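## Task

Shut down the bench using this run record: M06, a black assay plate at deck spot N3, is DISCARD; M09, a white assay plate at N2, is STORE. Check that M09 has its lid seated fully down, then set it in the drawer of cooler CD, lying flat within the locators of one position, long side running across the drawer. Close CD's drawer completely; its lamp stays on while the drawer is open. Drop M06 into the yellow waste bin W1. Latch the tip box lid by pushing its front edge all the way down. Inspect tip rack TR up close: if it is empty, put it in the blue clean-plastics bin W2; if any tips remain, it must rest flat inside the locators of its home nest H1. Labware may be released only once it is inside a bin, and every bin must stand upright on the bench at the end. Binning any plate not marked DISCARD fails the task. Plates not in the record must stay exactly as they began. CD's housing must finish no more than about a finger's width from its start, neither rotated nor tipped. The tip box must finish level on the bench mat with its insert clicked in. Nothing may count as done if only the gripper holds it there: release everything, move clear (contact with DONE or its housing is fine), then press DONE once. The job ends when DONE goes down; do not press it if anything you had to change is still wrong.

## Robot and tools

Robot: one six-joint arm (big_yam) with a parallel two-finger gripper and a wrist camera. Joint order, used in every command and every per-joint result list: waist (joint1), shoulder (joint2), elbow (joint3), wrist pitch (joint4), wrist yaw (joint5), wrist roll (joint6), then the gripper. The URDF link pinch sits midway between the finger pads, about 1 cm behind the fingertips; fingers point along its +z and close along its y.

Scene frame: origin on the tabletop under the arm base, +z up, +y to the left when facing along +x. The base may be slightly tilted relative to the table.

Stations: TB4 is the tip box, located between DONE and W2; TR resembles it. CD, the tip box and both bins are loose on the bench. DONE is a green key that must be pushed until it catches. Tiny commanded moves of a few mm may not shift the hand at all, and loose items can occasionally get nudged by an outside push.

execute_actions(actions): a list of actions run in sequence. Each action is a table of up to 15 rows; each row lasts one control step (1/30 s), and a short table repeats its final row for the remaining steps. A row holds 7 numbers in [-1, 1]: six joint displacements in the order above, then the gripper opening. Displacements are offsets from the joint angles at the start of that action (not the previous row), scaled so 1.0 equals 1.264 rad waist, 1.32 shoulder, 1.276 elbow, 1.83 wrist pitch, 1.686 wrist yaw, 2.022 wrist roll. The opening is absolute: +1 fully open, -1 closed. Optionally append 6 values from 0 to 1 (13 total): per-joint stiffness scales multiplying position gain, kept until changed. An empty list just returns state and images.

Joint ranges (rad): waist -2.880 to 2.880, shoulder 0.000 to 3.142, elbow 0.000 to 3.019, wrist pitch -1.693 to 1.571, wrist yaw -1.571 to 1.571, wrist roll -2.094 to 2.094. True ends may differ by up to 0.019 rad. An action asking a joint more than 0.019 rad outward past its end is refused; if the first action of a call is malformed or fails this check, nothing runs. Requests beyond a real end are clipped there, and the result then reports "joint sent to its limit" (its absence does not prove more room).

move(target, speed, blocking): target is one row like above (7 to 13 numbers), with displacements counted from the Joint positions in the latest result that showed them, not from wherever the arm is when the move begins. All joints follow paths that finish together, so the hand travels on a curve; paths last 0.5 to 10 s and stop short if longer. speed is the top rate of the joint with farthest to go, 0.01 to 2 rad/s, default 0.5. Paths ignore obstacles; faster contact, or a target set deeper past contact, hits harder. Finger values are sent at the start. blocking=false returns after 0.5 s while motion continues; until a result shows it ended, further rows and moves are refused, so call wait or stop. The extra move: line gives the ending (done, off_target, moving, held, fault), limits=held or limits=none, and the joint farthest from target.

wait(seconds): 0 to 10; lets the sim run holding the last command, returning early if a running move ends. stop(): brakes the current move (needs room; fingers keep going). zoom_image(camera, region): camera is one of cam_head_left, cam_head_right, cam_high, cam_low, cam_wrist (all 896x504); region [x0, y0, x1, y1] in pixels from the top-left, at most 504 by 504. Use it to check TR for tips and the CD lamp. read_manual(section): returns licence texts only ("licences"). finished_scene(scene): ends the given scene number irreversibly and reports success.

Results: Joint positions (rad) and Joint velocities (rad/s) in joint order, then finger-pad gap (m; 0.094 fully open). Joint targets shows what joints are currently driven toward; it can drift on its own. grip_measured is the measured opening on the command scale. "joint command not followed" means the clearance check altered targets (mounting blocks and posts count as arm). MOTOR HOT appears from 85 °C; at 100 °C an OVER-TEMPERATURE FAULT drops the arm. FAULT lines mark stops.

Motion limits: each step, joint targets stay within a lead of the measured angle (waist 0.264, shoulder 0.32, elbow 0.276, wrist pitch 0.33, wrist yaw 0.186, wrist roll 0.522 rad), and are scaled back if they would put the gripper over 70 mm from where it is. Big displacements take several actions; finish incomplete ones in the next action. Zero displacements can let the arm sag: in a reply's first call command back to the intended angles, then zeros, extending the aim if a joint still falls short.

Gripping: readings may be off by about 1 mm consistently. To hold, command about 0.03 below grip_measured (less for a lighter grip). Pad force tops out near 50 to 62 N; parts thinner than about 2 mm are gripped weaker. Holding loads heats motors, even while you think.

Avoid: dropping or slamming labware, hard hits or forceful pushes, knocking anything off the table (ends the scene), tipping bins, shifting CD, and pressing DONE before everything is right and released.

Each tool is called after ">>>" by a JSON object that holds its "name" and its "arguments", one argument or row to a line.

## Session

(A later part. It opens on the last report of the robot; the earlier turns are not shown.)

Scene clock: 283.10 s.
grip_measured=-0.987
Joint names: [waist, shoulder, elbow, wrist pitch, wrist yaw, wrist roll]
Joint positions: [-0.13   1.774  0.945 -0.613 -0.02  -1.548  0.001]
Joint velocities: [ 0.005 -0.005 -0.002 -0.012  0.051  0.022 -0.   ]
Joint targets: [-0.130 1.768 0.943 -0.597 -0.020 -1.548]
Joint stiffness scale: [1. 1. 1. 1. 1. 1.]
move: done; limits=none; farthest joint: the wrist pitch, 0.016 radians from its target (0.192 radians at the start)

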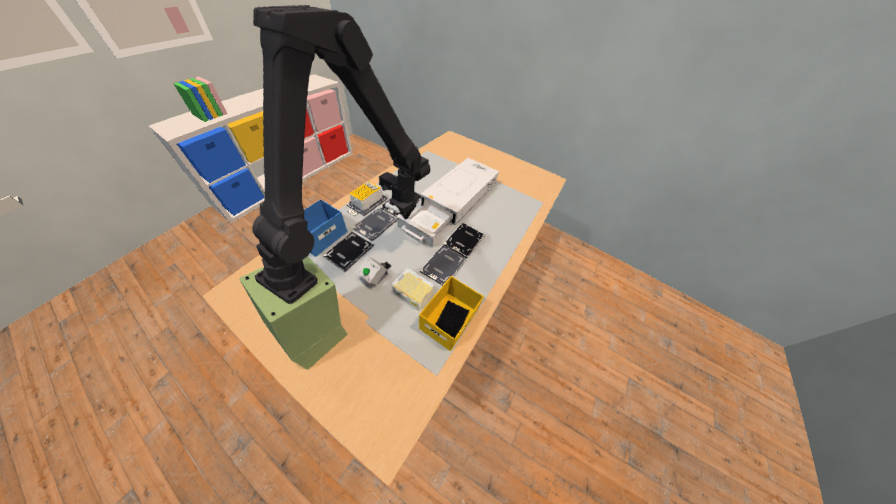

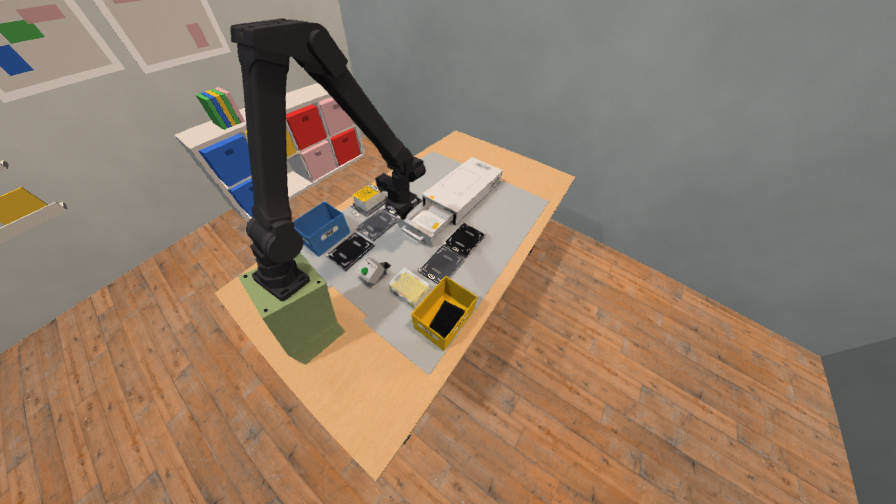

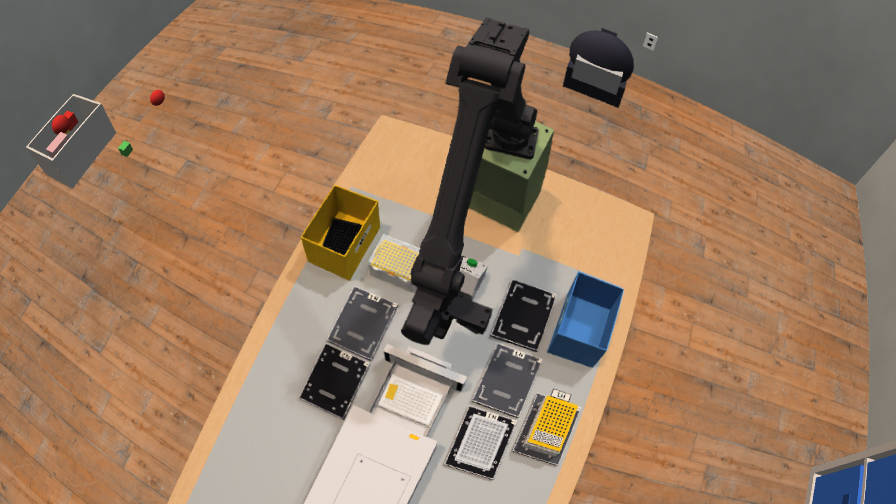

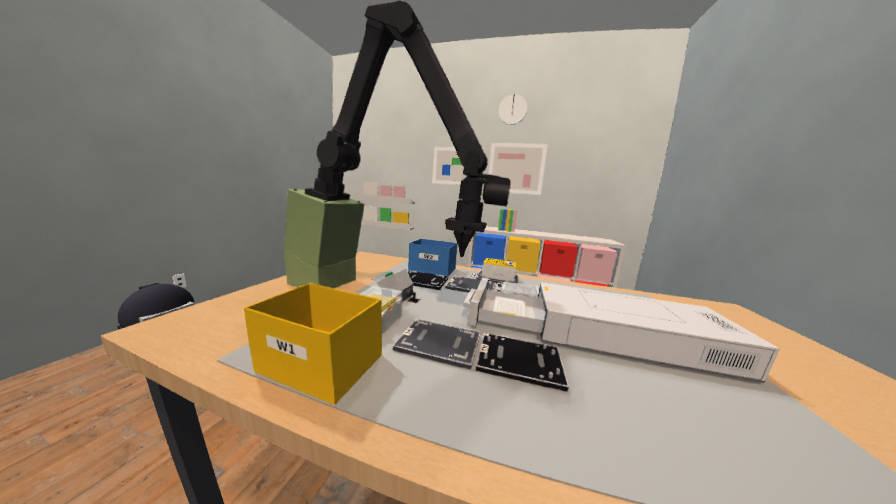

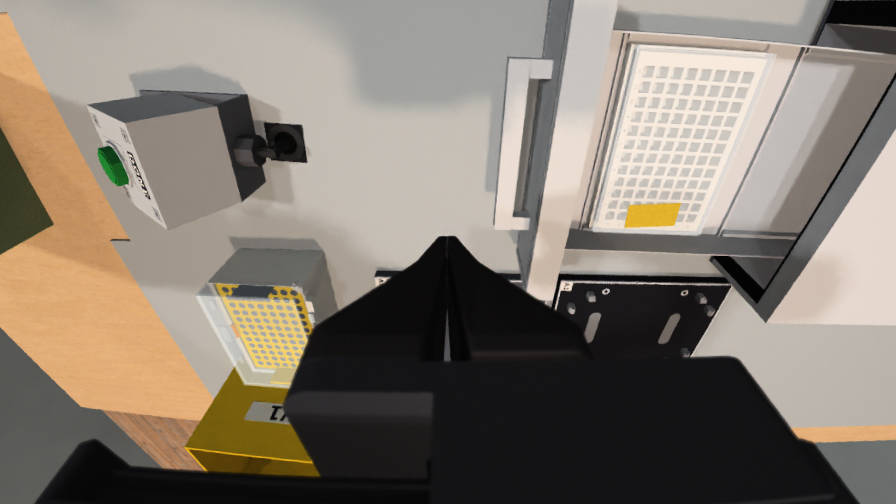

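Good. Down, then push.

>>> {"name": "move", "arguments": {
  "target": [0,0.206,0.05,0.129,0,0,-1.0],
  "speed": 0.3
}}

>>> {"name": "move", "arguments": {
  "target": [0,0.121,0.28,-0.115,0,0,-1.0],
  "speed": 0.12
}}

Scene clock: 287.23 s.
grip_measured=-0.987
Joint names: [waist, shoulder, elbow, wrist pitch, wrist yaw, wrist roll]
Joint positions: [-0.13   2.028  0.991 -0.393 -0.02  -1.548  0.001]
Joint velocities: [-0.005 -0.015 -0.012  0.007 -0.022 -0.022  0.001]
Joint targets: [-0.130 2.047 1.009 -0.377 -0.020 -1.548]
Joint stiffness scale: [1. 1. 1. 1. 1. 1.]
move: done; limits=none; farthest joint: the shoulder, 0.018 radians from its target (0.271 radians at the start)

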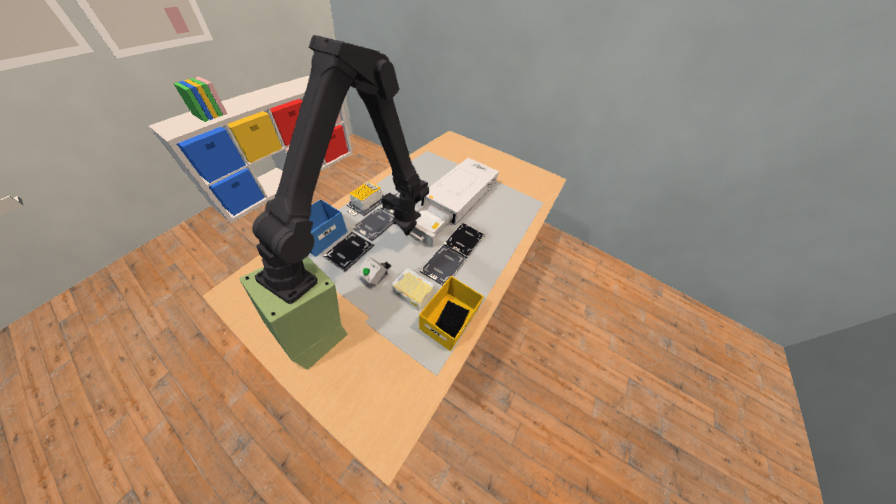

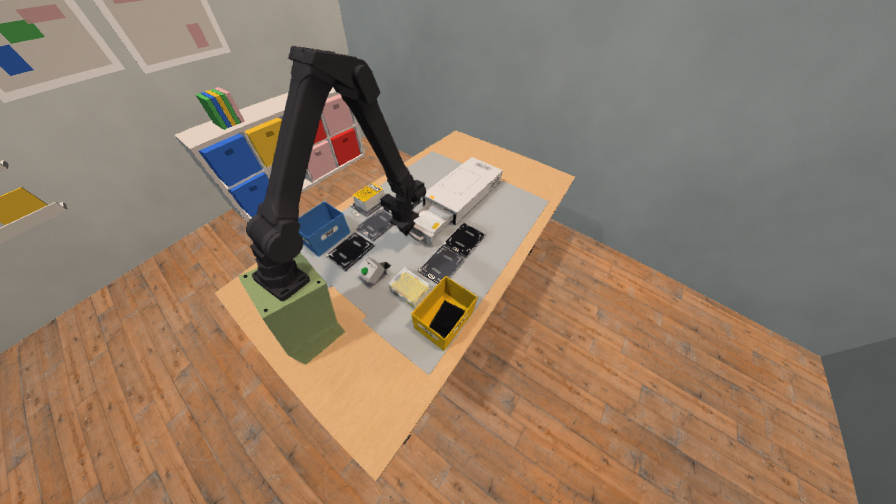

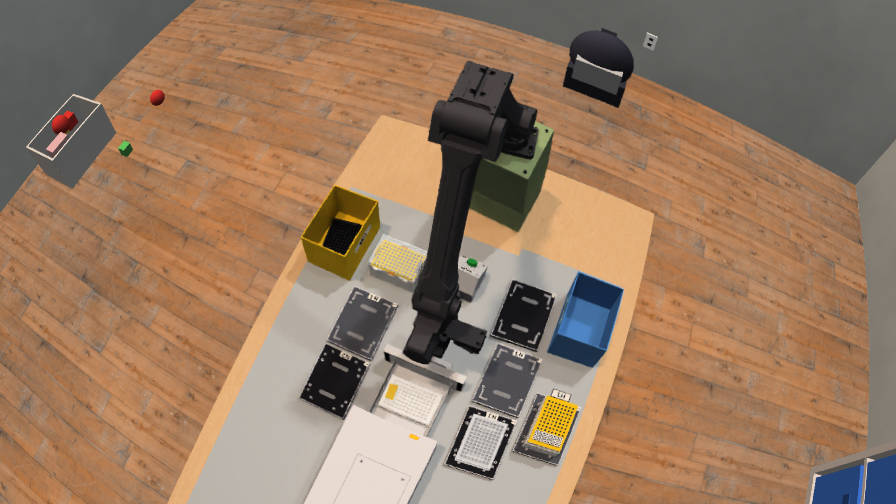

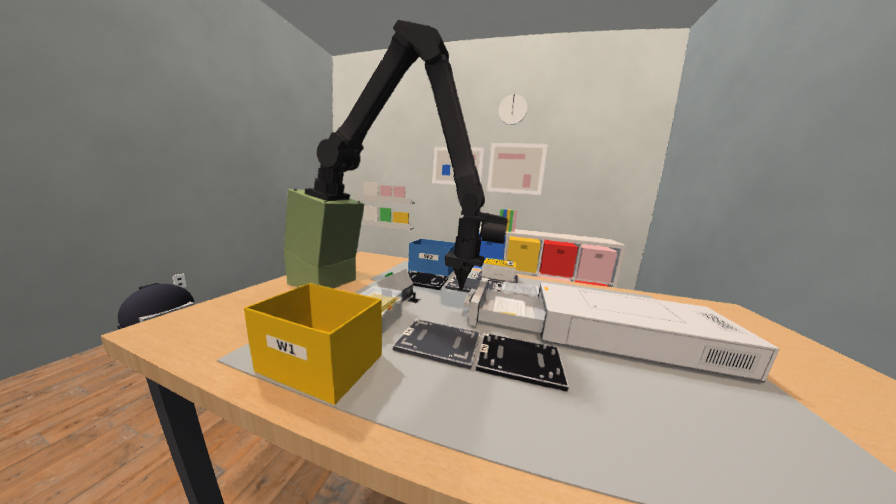

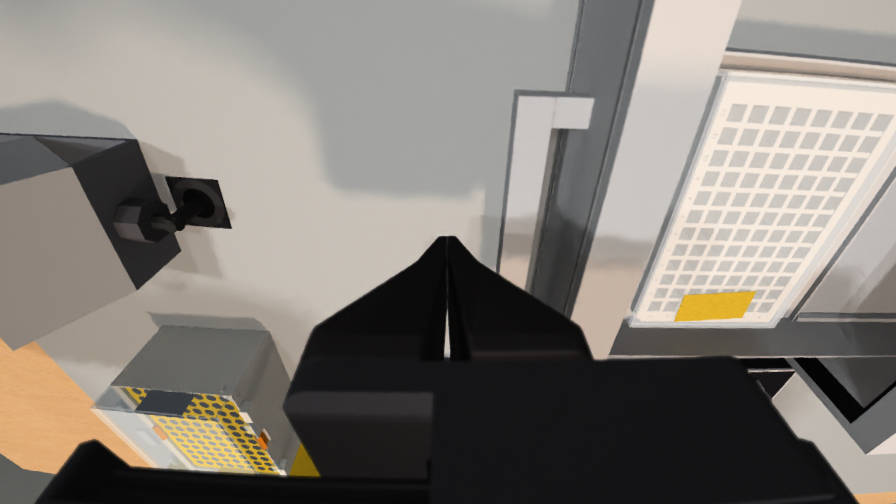

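Scene clock: 290.57 s.
grip_measured=-0.988
Joint names: [waist, shoulder, elbow, wrist pitch, wrist yaw, wrist roll]
Joint positions: [-0.13   2.155  1.312 -0.599 -0.02  -1.548  0.001]
Joint velocities: [-0.015 -0.005  0.007 -0.017 -0.022  0.066 -0.   ]
Joint targets: [-0.130 2.188 1.349 -0.604 -0.020 -1.548]
Joint stiffness scale: [1. 1. 1. 1. 1. 1.]
move: off_target; limits=none; farthest joint: the elbow, 0.036 radians from its target (0.357 radians at the start)

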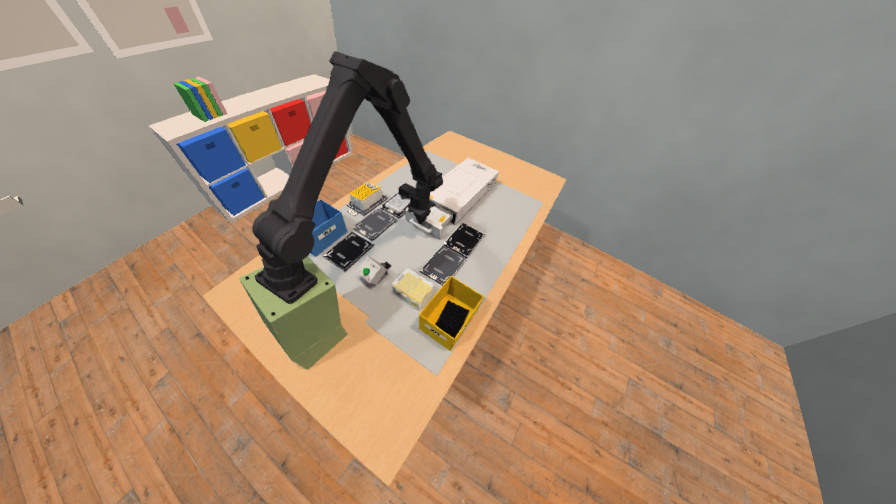

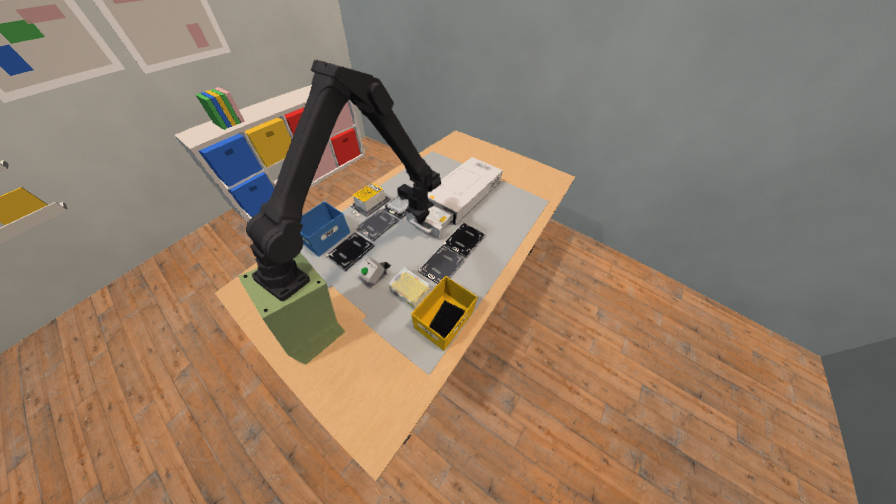

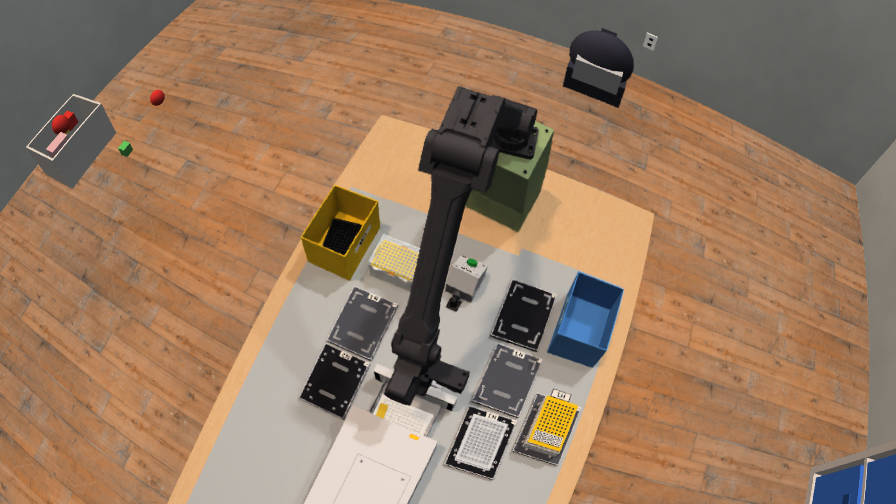

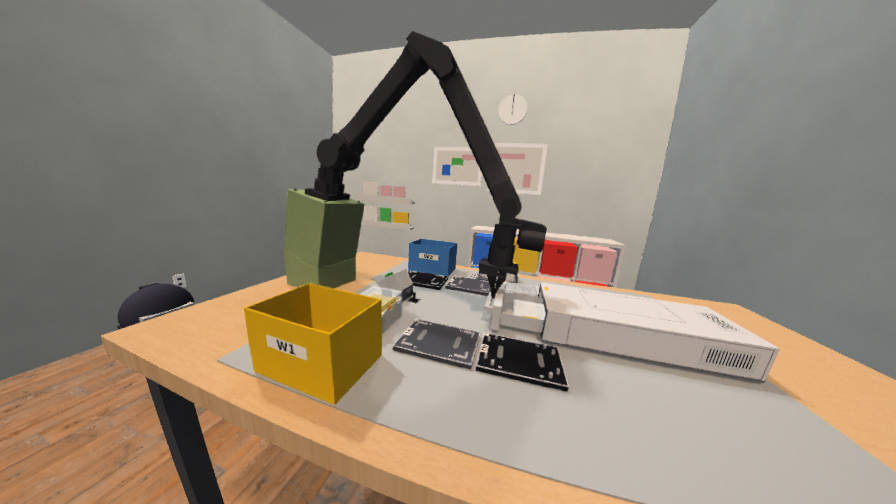

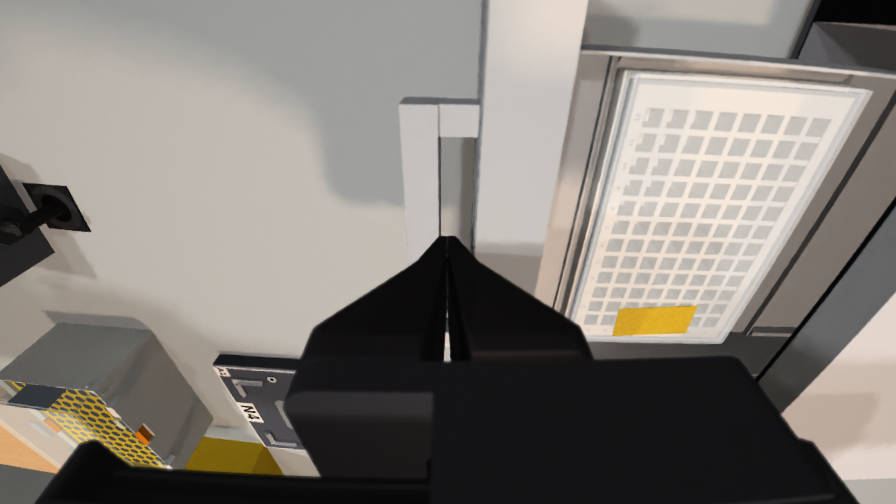

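>>> {"name": "move", "arguments": {
  "target": [0,0.108,0.235,-0.08,0,0,-1.0],
  "speed": 0.12
}}

>>> {"name": "move", "arguments": {
  "target": [0,0.05,0.093,-0.027,0,0,-1.0],
  "speed": 0.08
}}

Scene clock: 296.60 s.
grip_measured=-0.988
Joint names: [waist, shoulder, elbow, wrist pitch, wrist yaw, wrist roll]
Joint positions: [-0.13   2.261  1.572 -0.74  -0.02  -1.548  0.001]
Joint velocities: [ 0.005 -0.005 -0.012 -0.002  0.037  0.037  0.001]
Joint targets: [-0.130 2.298 1.612 -0.745 -0.020 -1.548]
Joint stiffness scale: [1. 1. 1. 1. 1. 1.]
move: off_target; limits=none; farthest joint: the elbow, 0.040 radians from its target (0.300 radians at the start)

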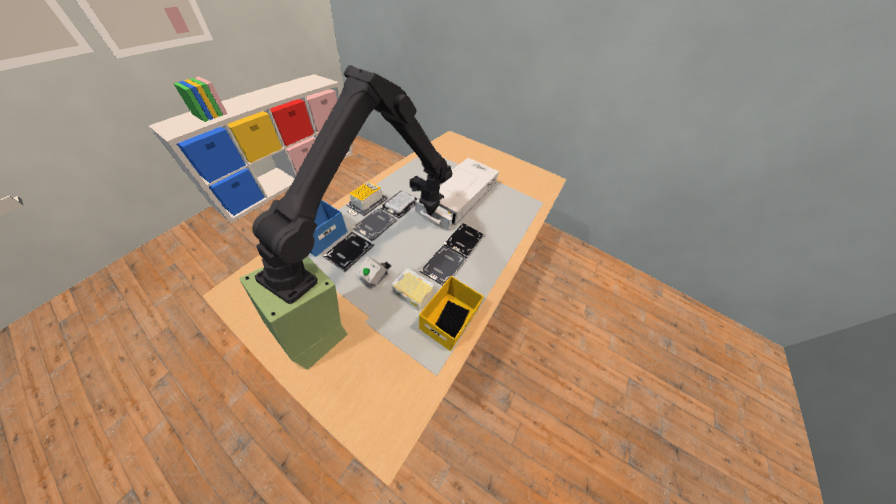

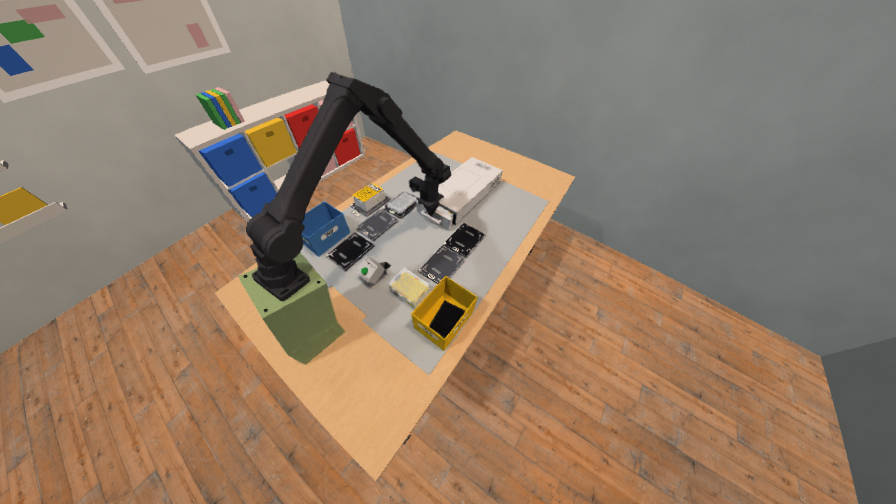

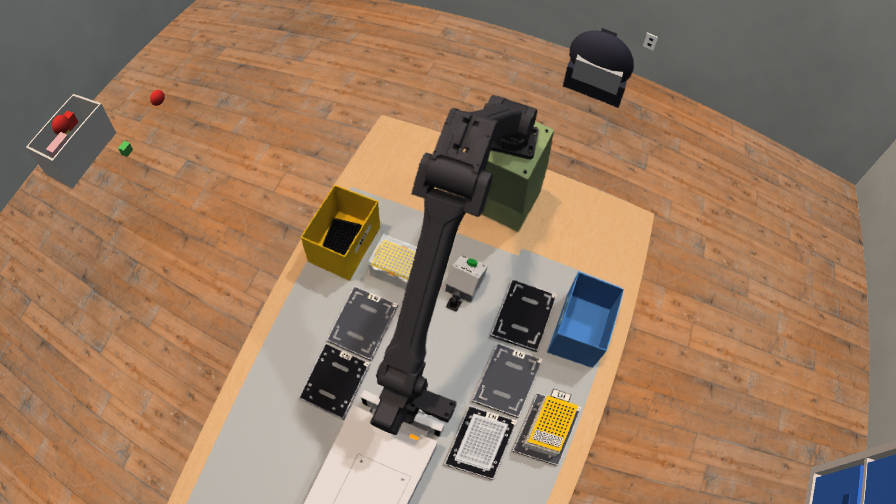

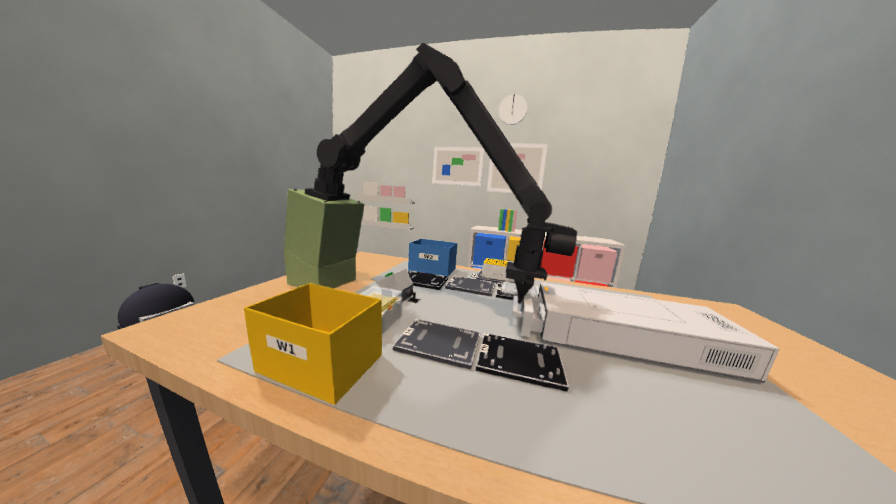

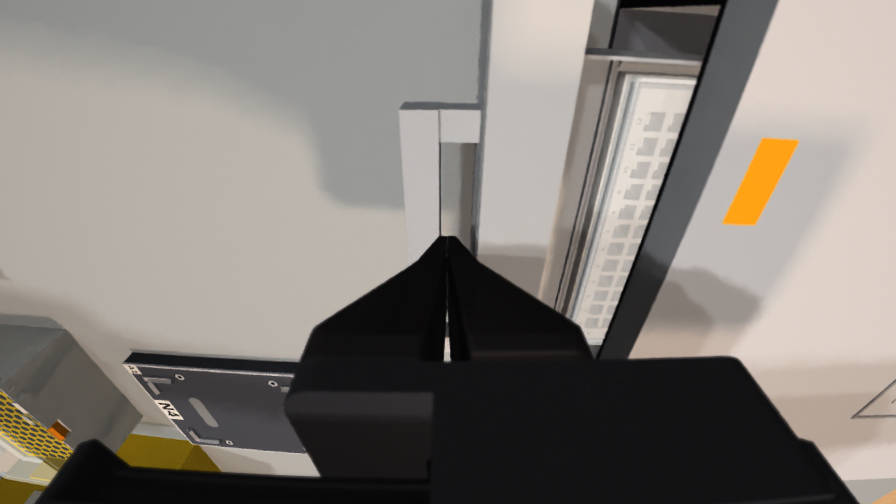

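Scene clock: 298.37 s.
grip_measured=-0.988
Joint names: [waist, shoulder, elbow, wrist pitch, wrist yaw, wrist roll]
Joint positions: [-0.13   2.29   1.649 -0.784 -0.02  -1.548  0.001]
Joint velocities: [ 0.005 -0.005 -0.017 -0.012 -0.095 -0.081 -0.001]
Joint targets: [-0.130 2.327 1.691 -0.789 -0.020 -1.548]
Joint stiffness scale: [1. 1. 1. 1. 1. 1.]
move: off_target; limits=none; farthest joint: the elbow, 0.042 radians from its target (0.119 radians at the start)

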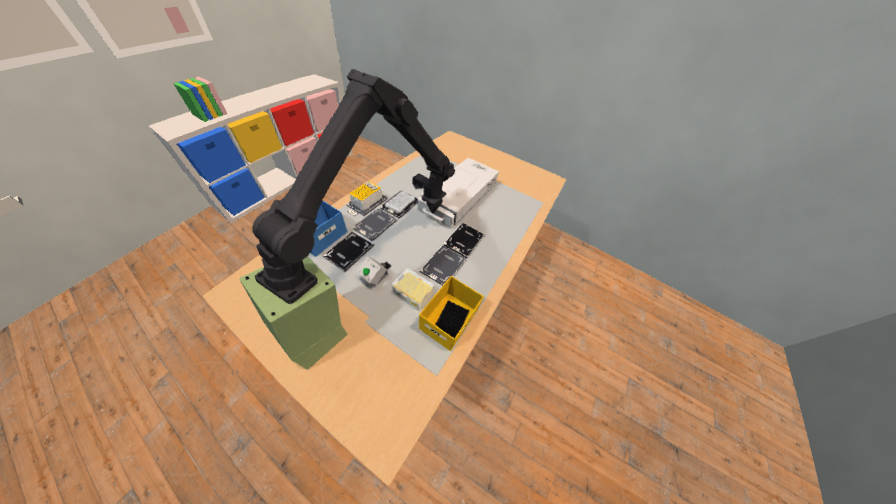

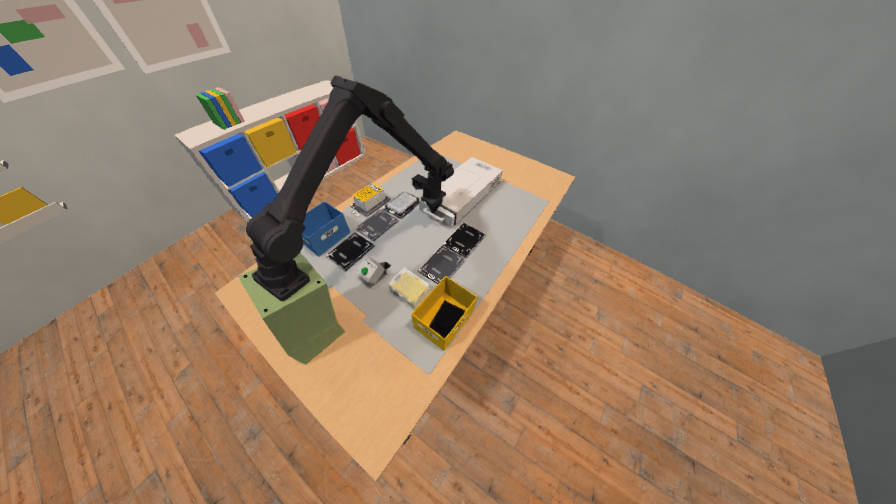

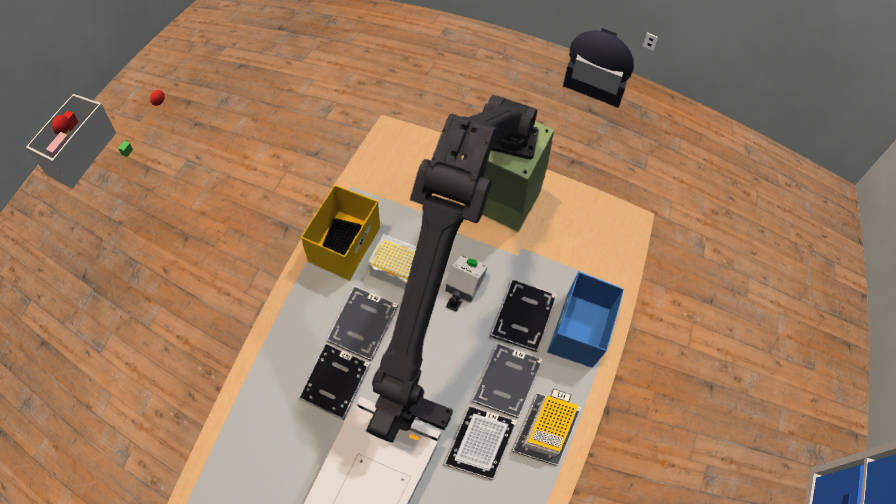

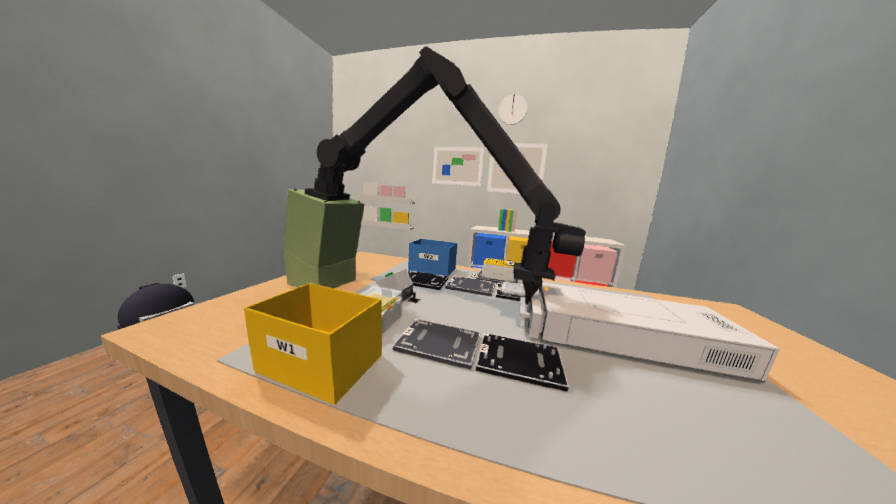

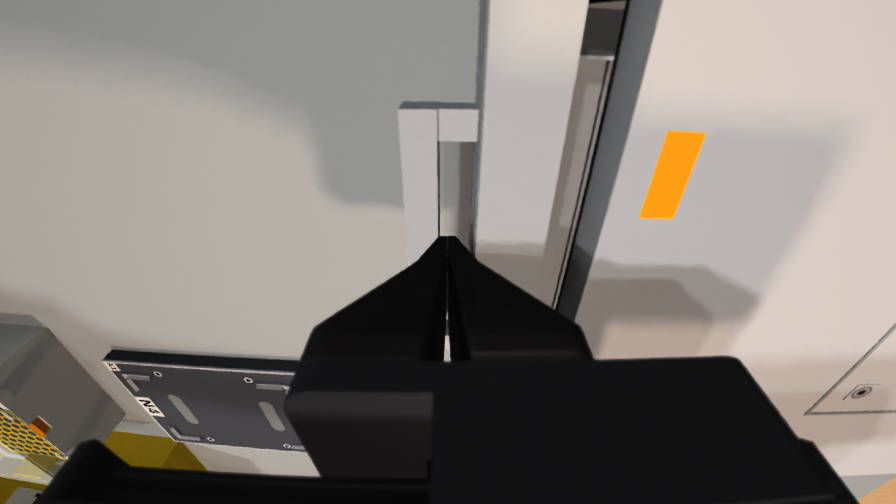

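>>> {"name": "move", "arguments": {
  "target": [0,0.044,0.072,-0.018,0,0,-1.0],
  "speed": 0.06
}}

Scene clock: 302.67 s.
grip_measured=-0.988
Joint names: [waist, shoulder, elbow, wrist pitch, wrist yaw, wrist roll]
Joint positions: [-0.13   2.309  1.695 -0.817 -0.02  -1.548  0.001]
Joint velocities: [ 0.005 -0.015 -0.017 -0.002 -0.007  0.022 -0.   ]
Joint targets: [-0.130 2.348 1.741 -0.817 -0.020 -1.549]
Joint stiffness scale: [1. 1. 1. 1. 1. 1.]
move: off_target; limits=none; farthest joint: the elbow, 0.046 radians from its target (0.092 radians at the start)

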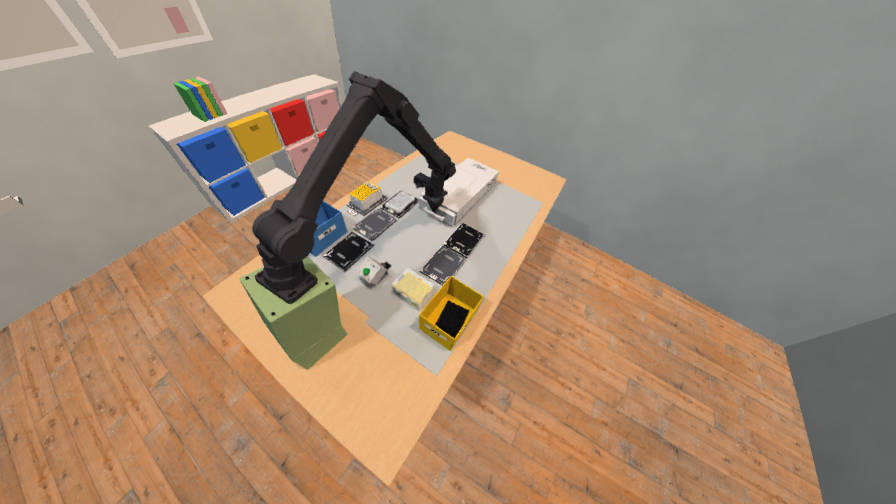

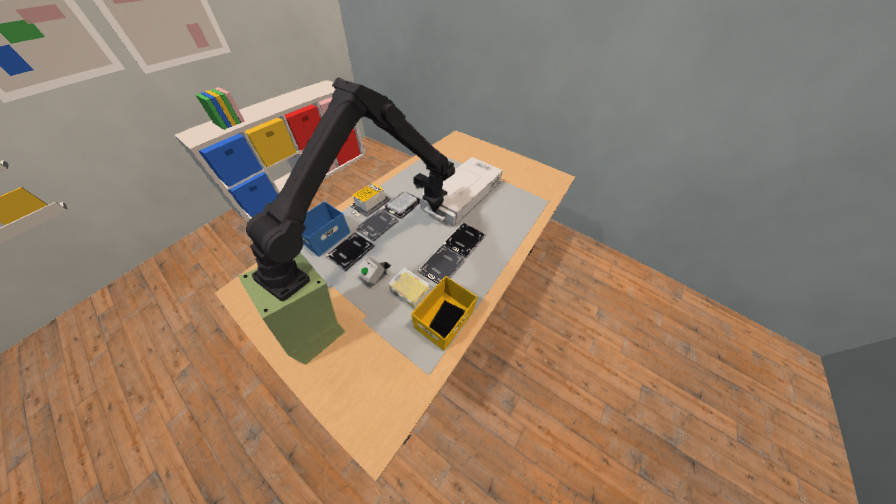

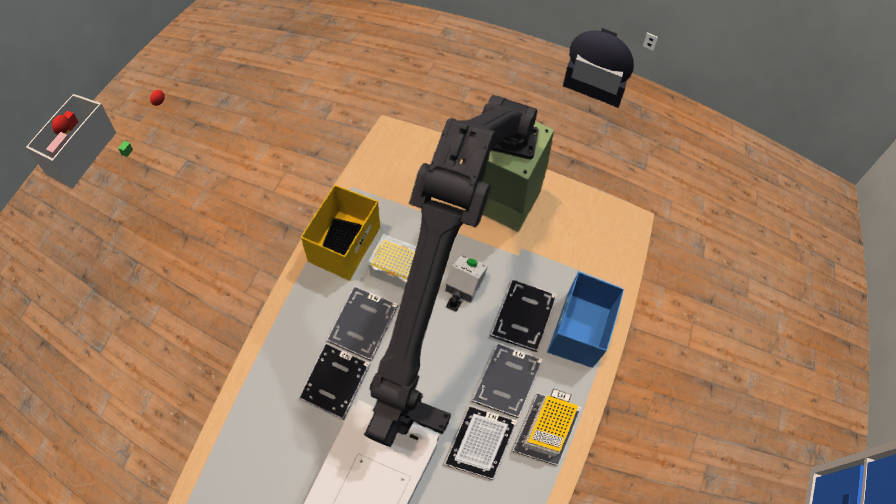

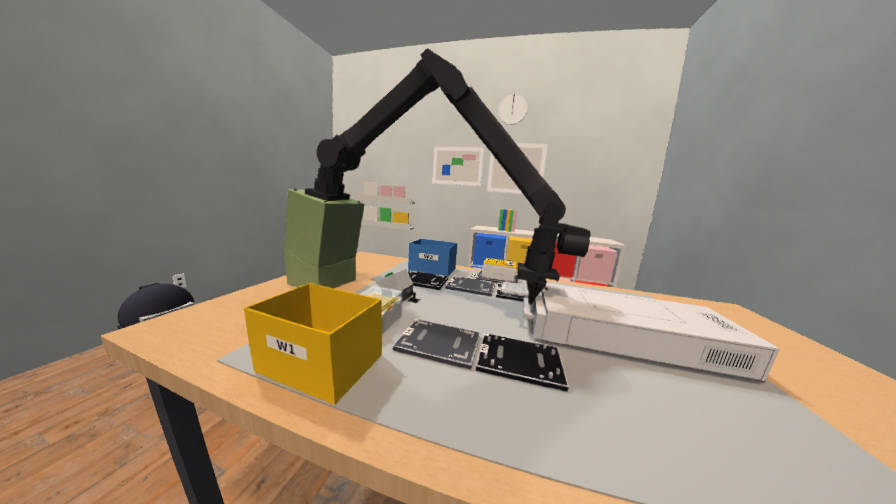

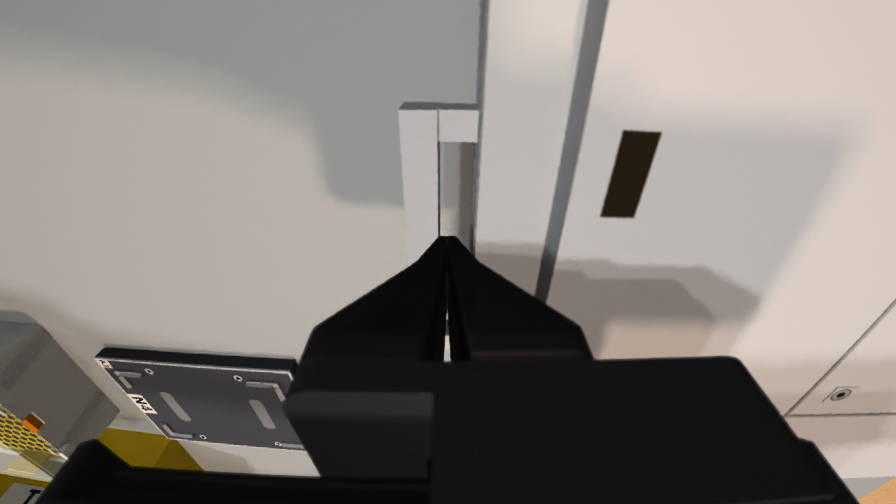

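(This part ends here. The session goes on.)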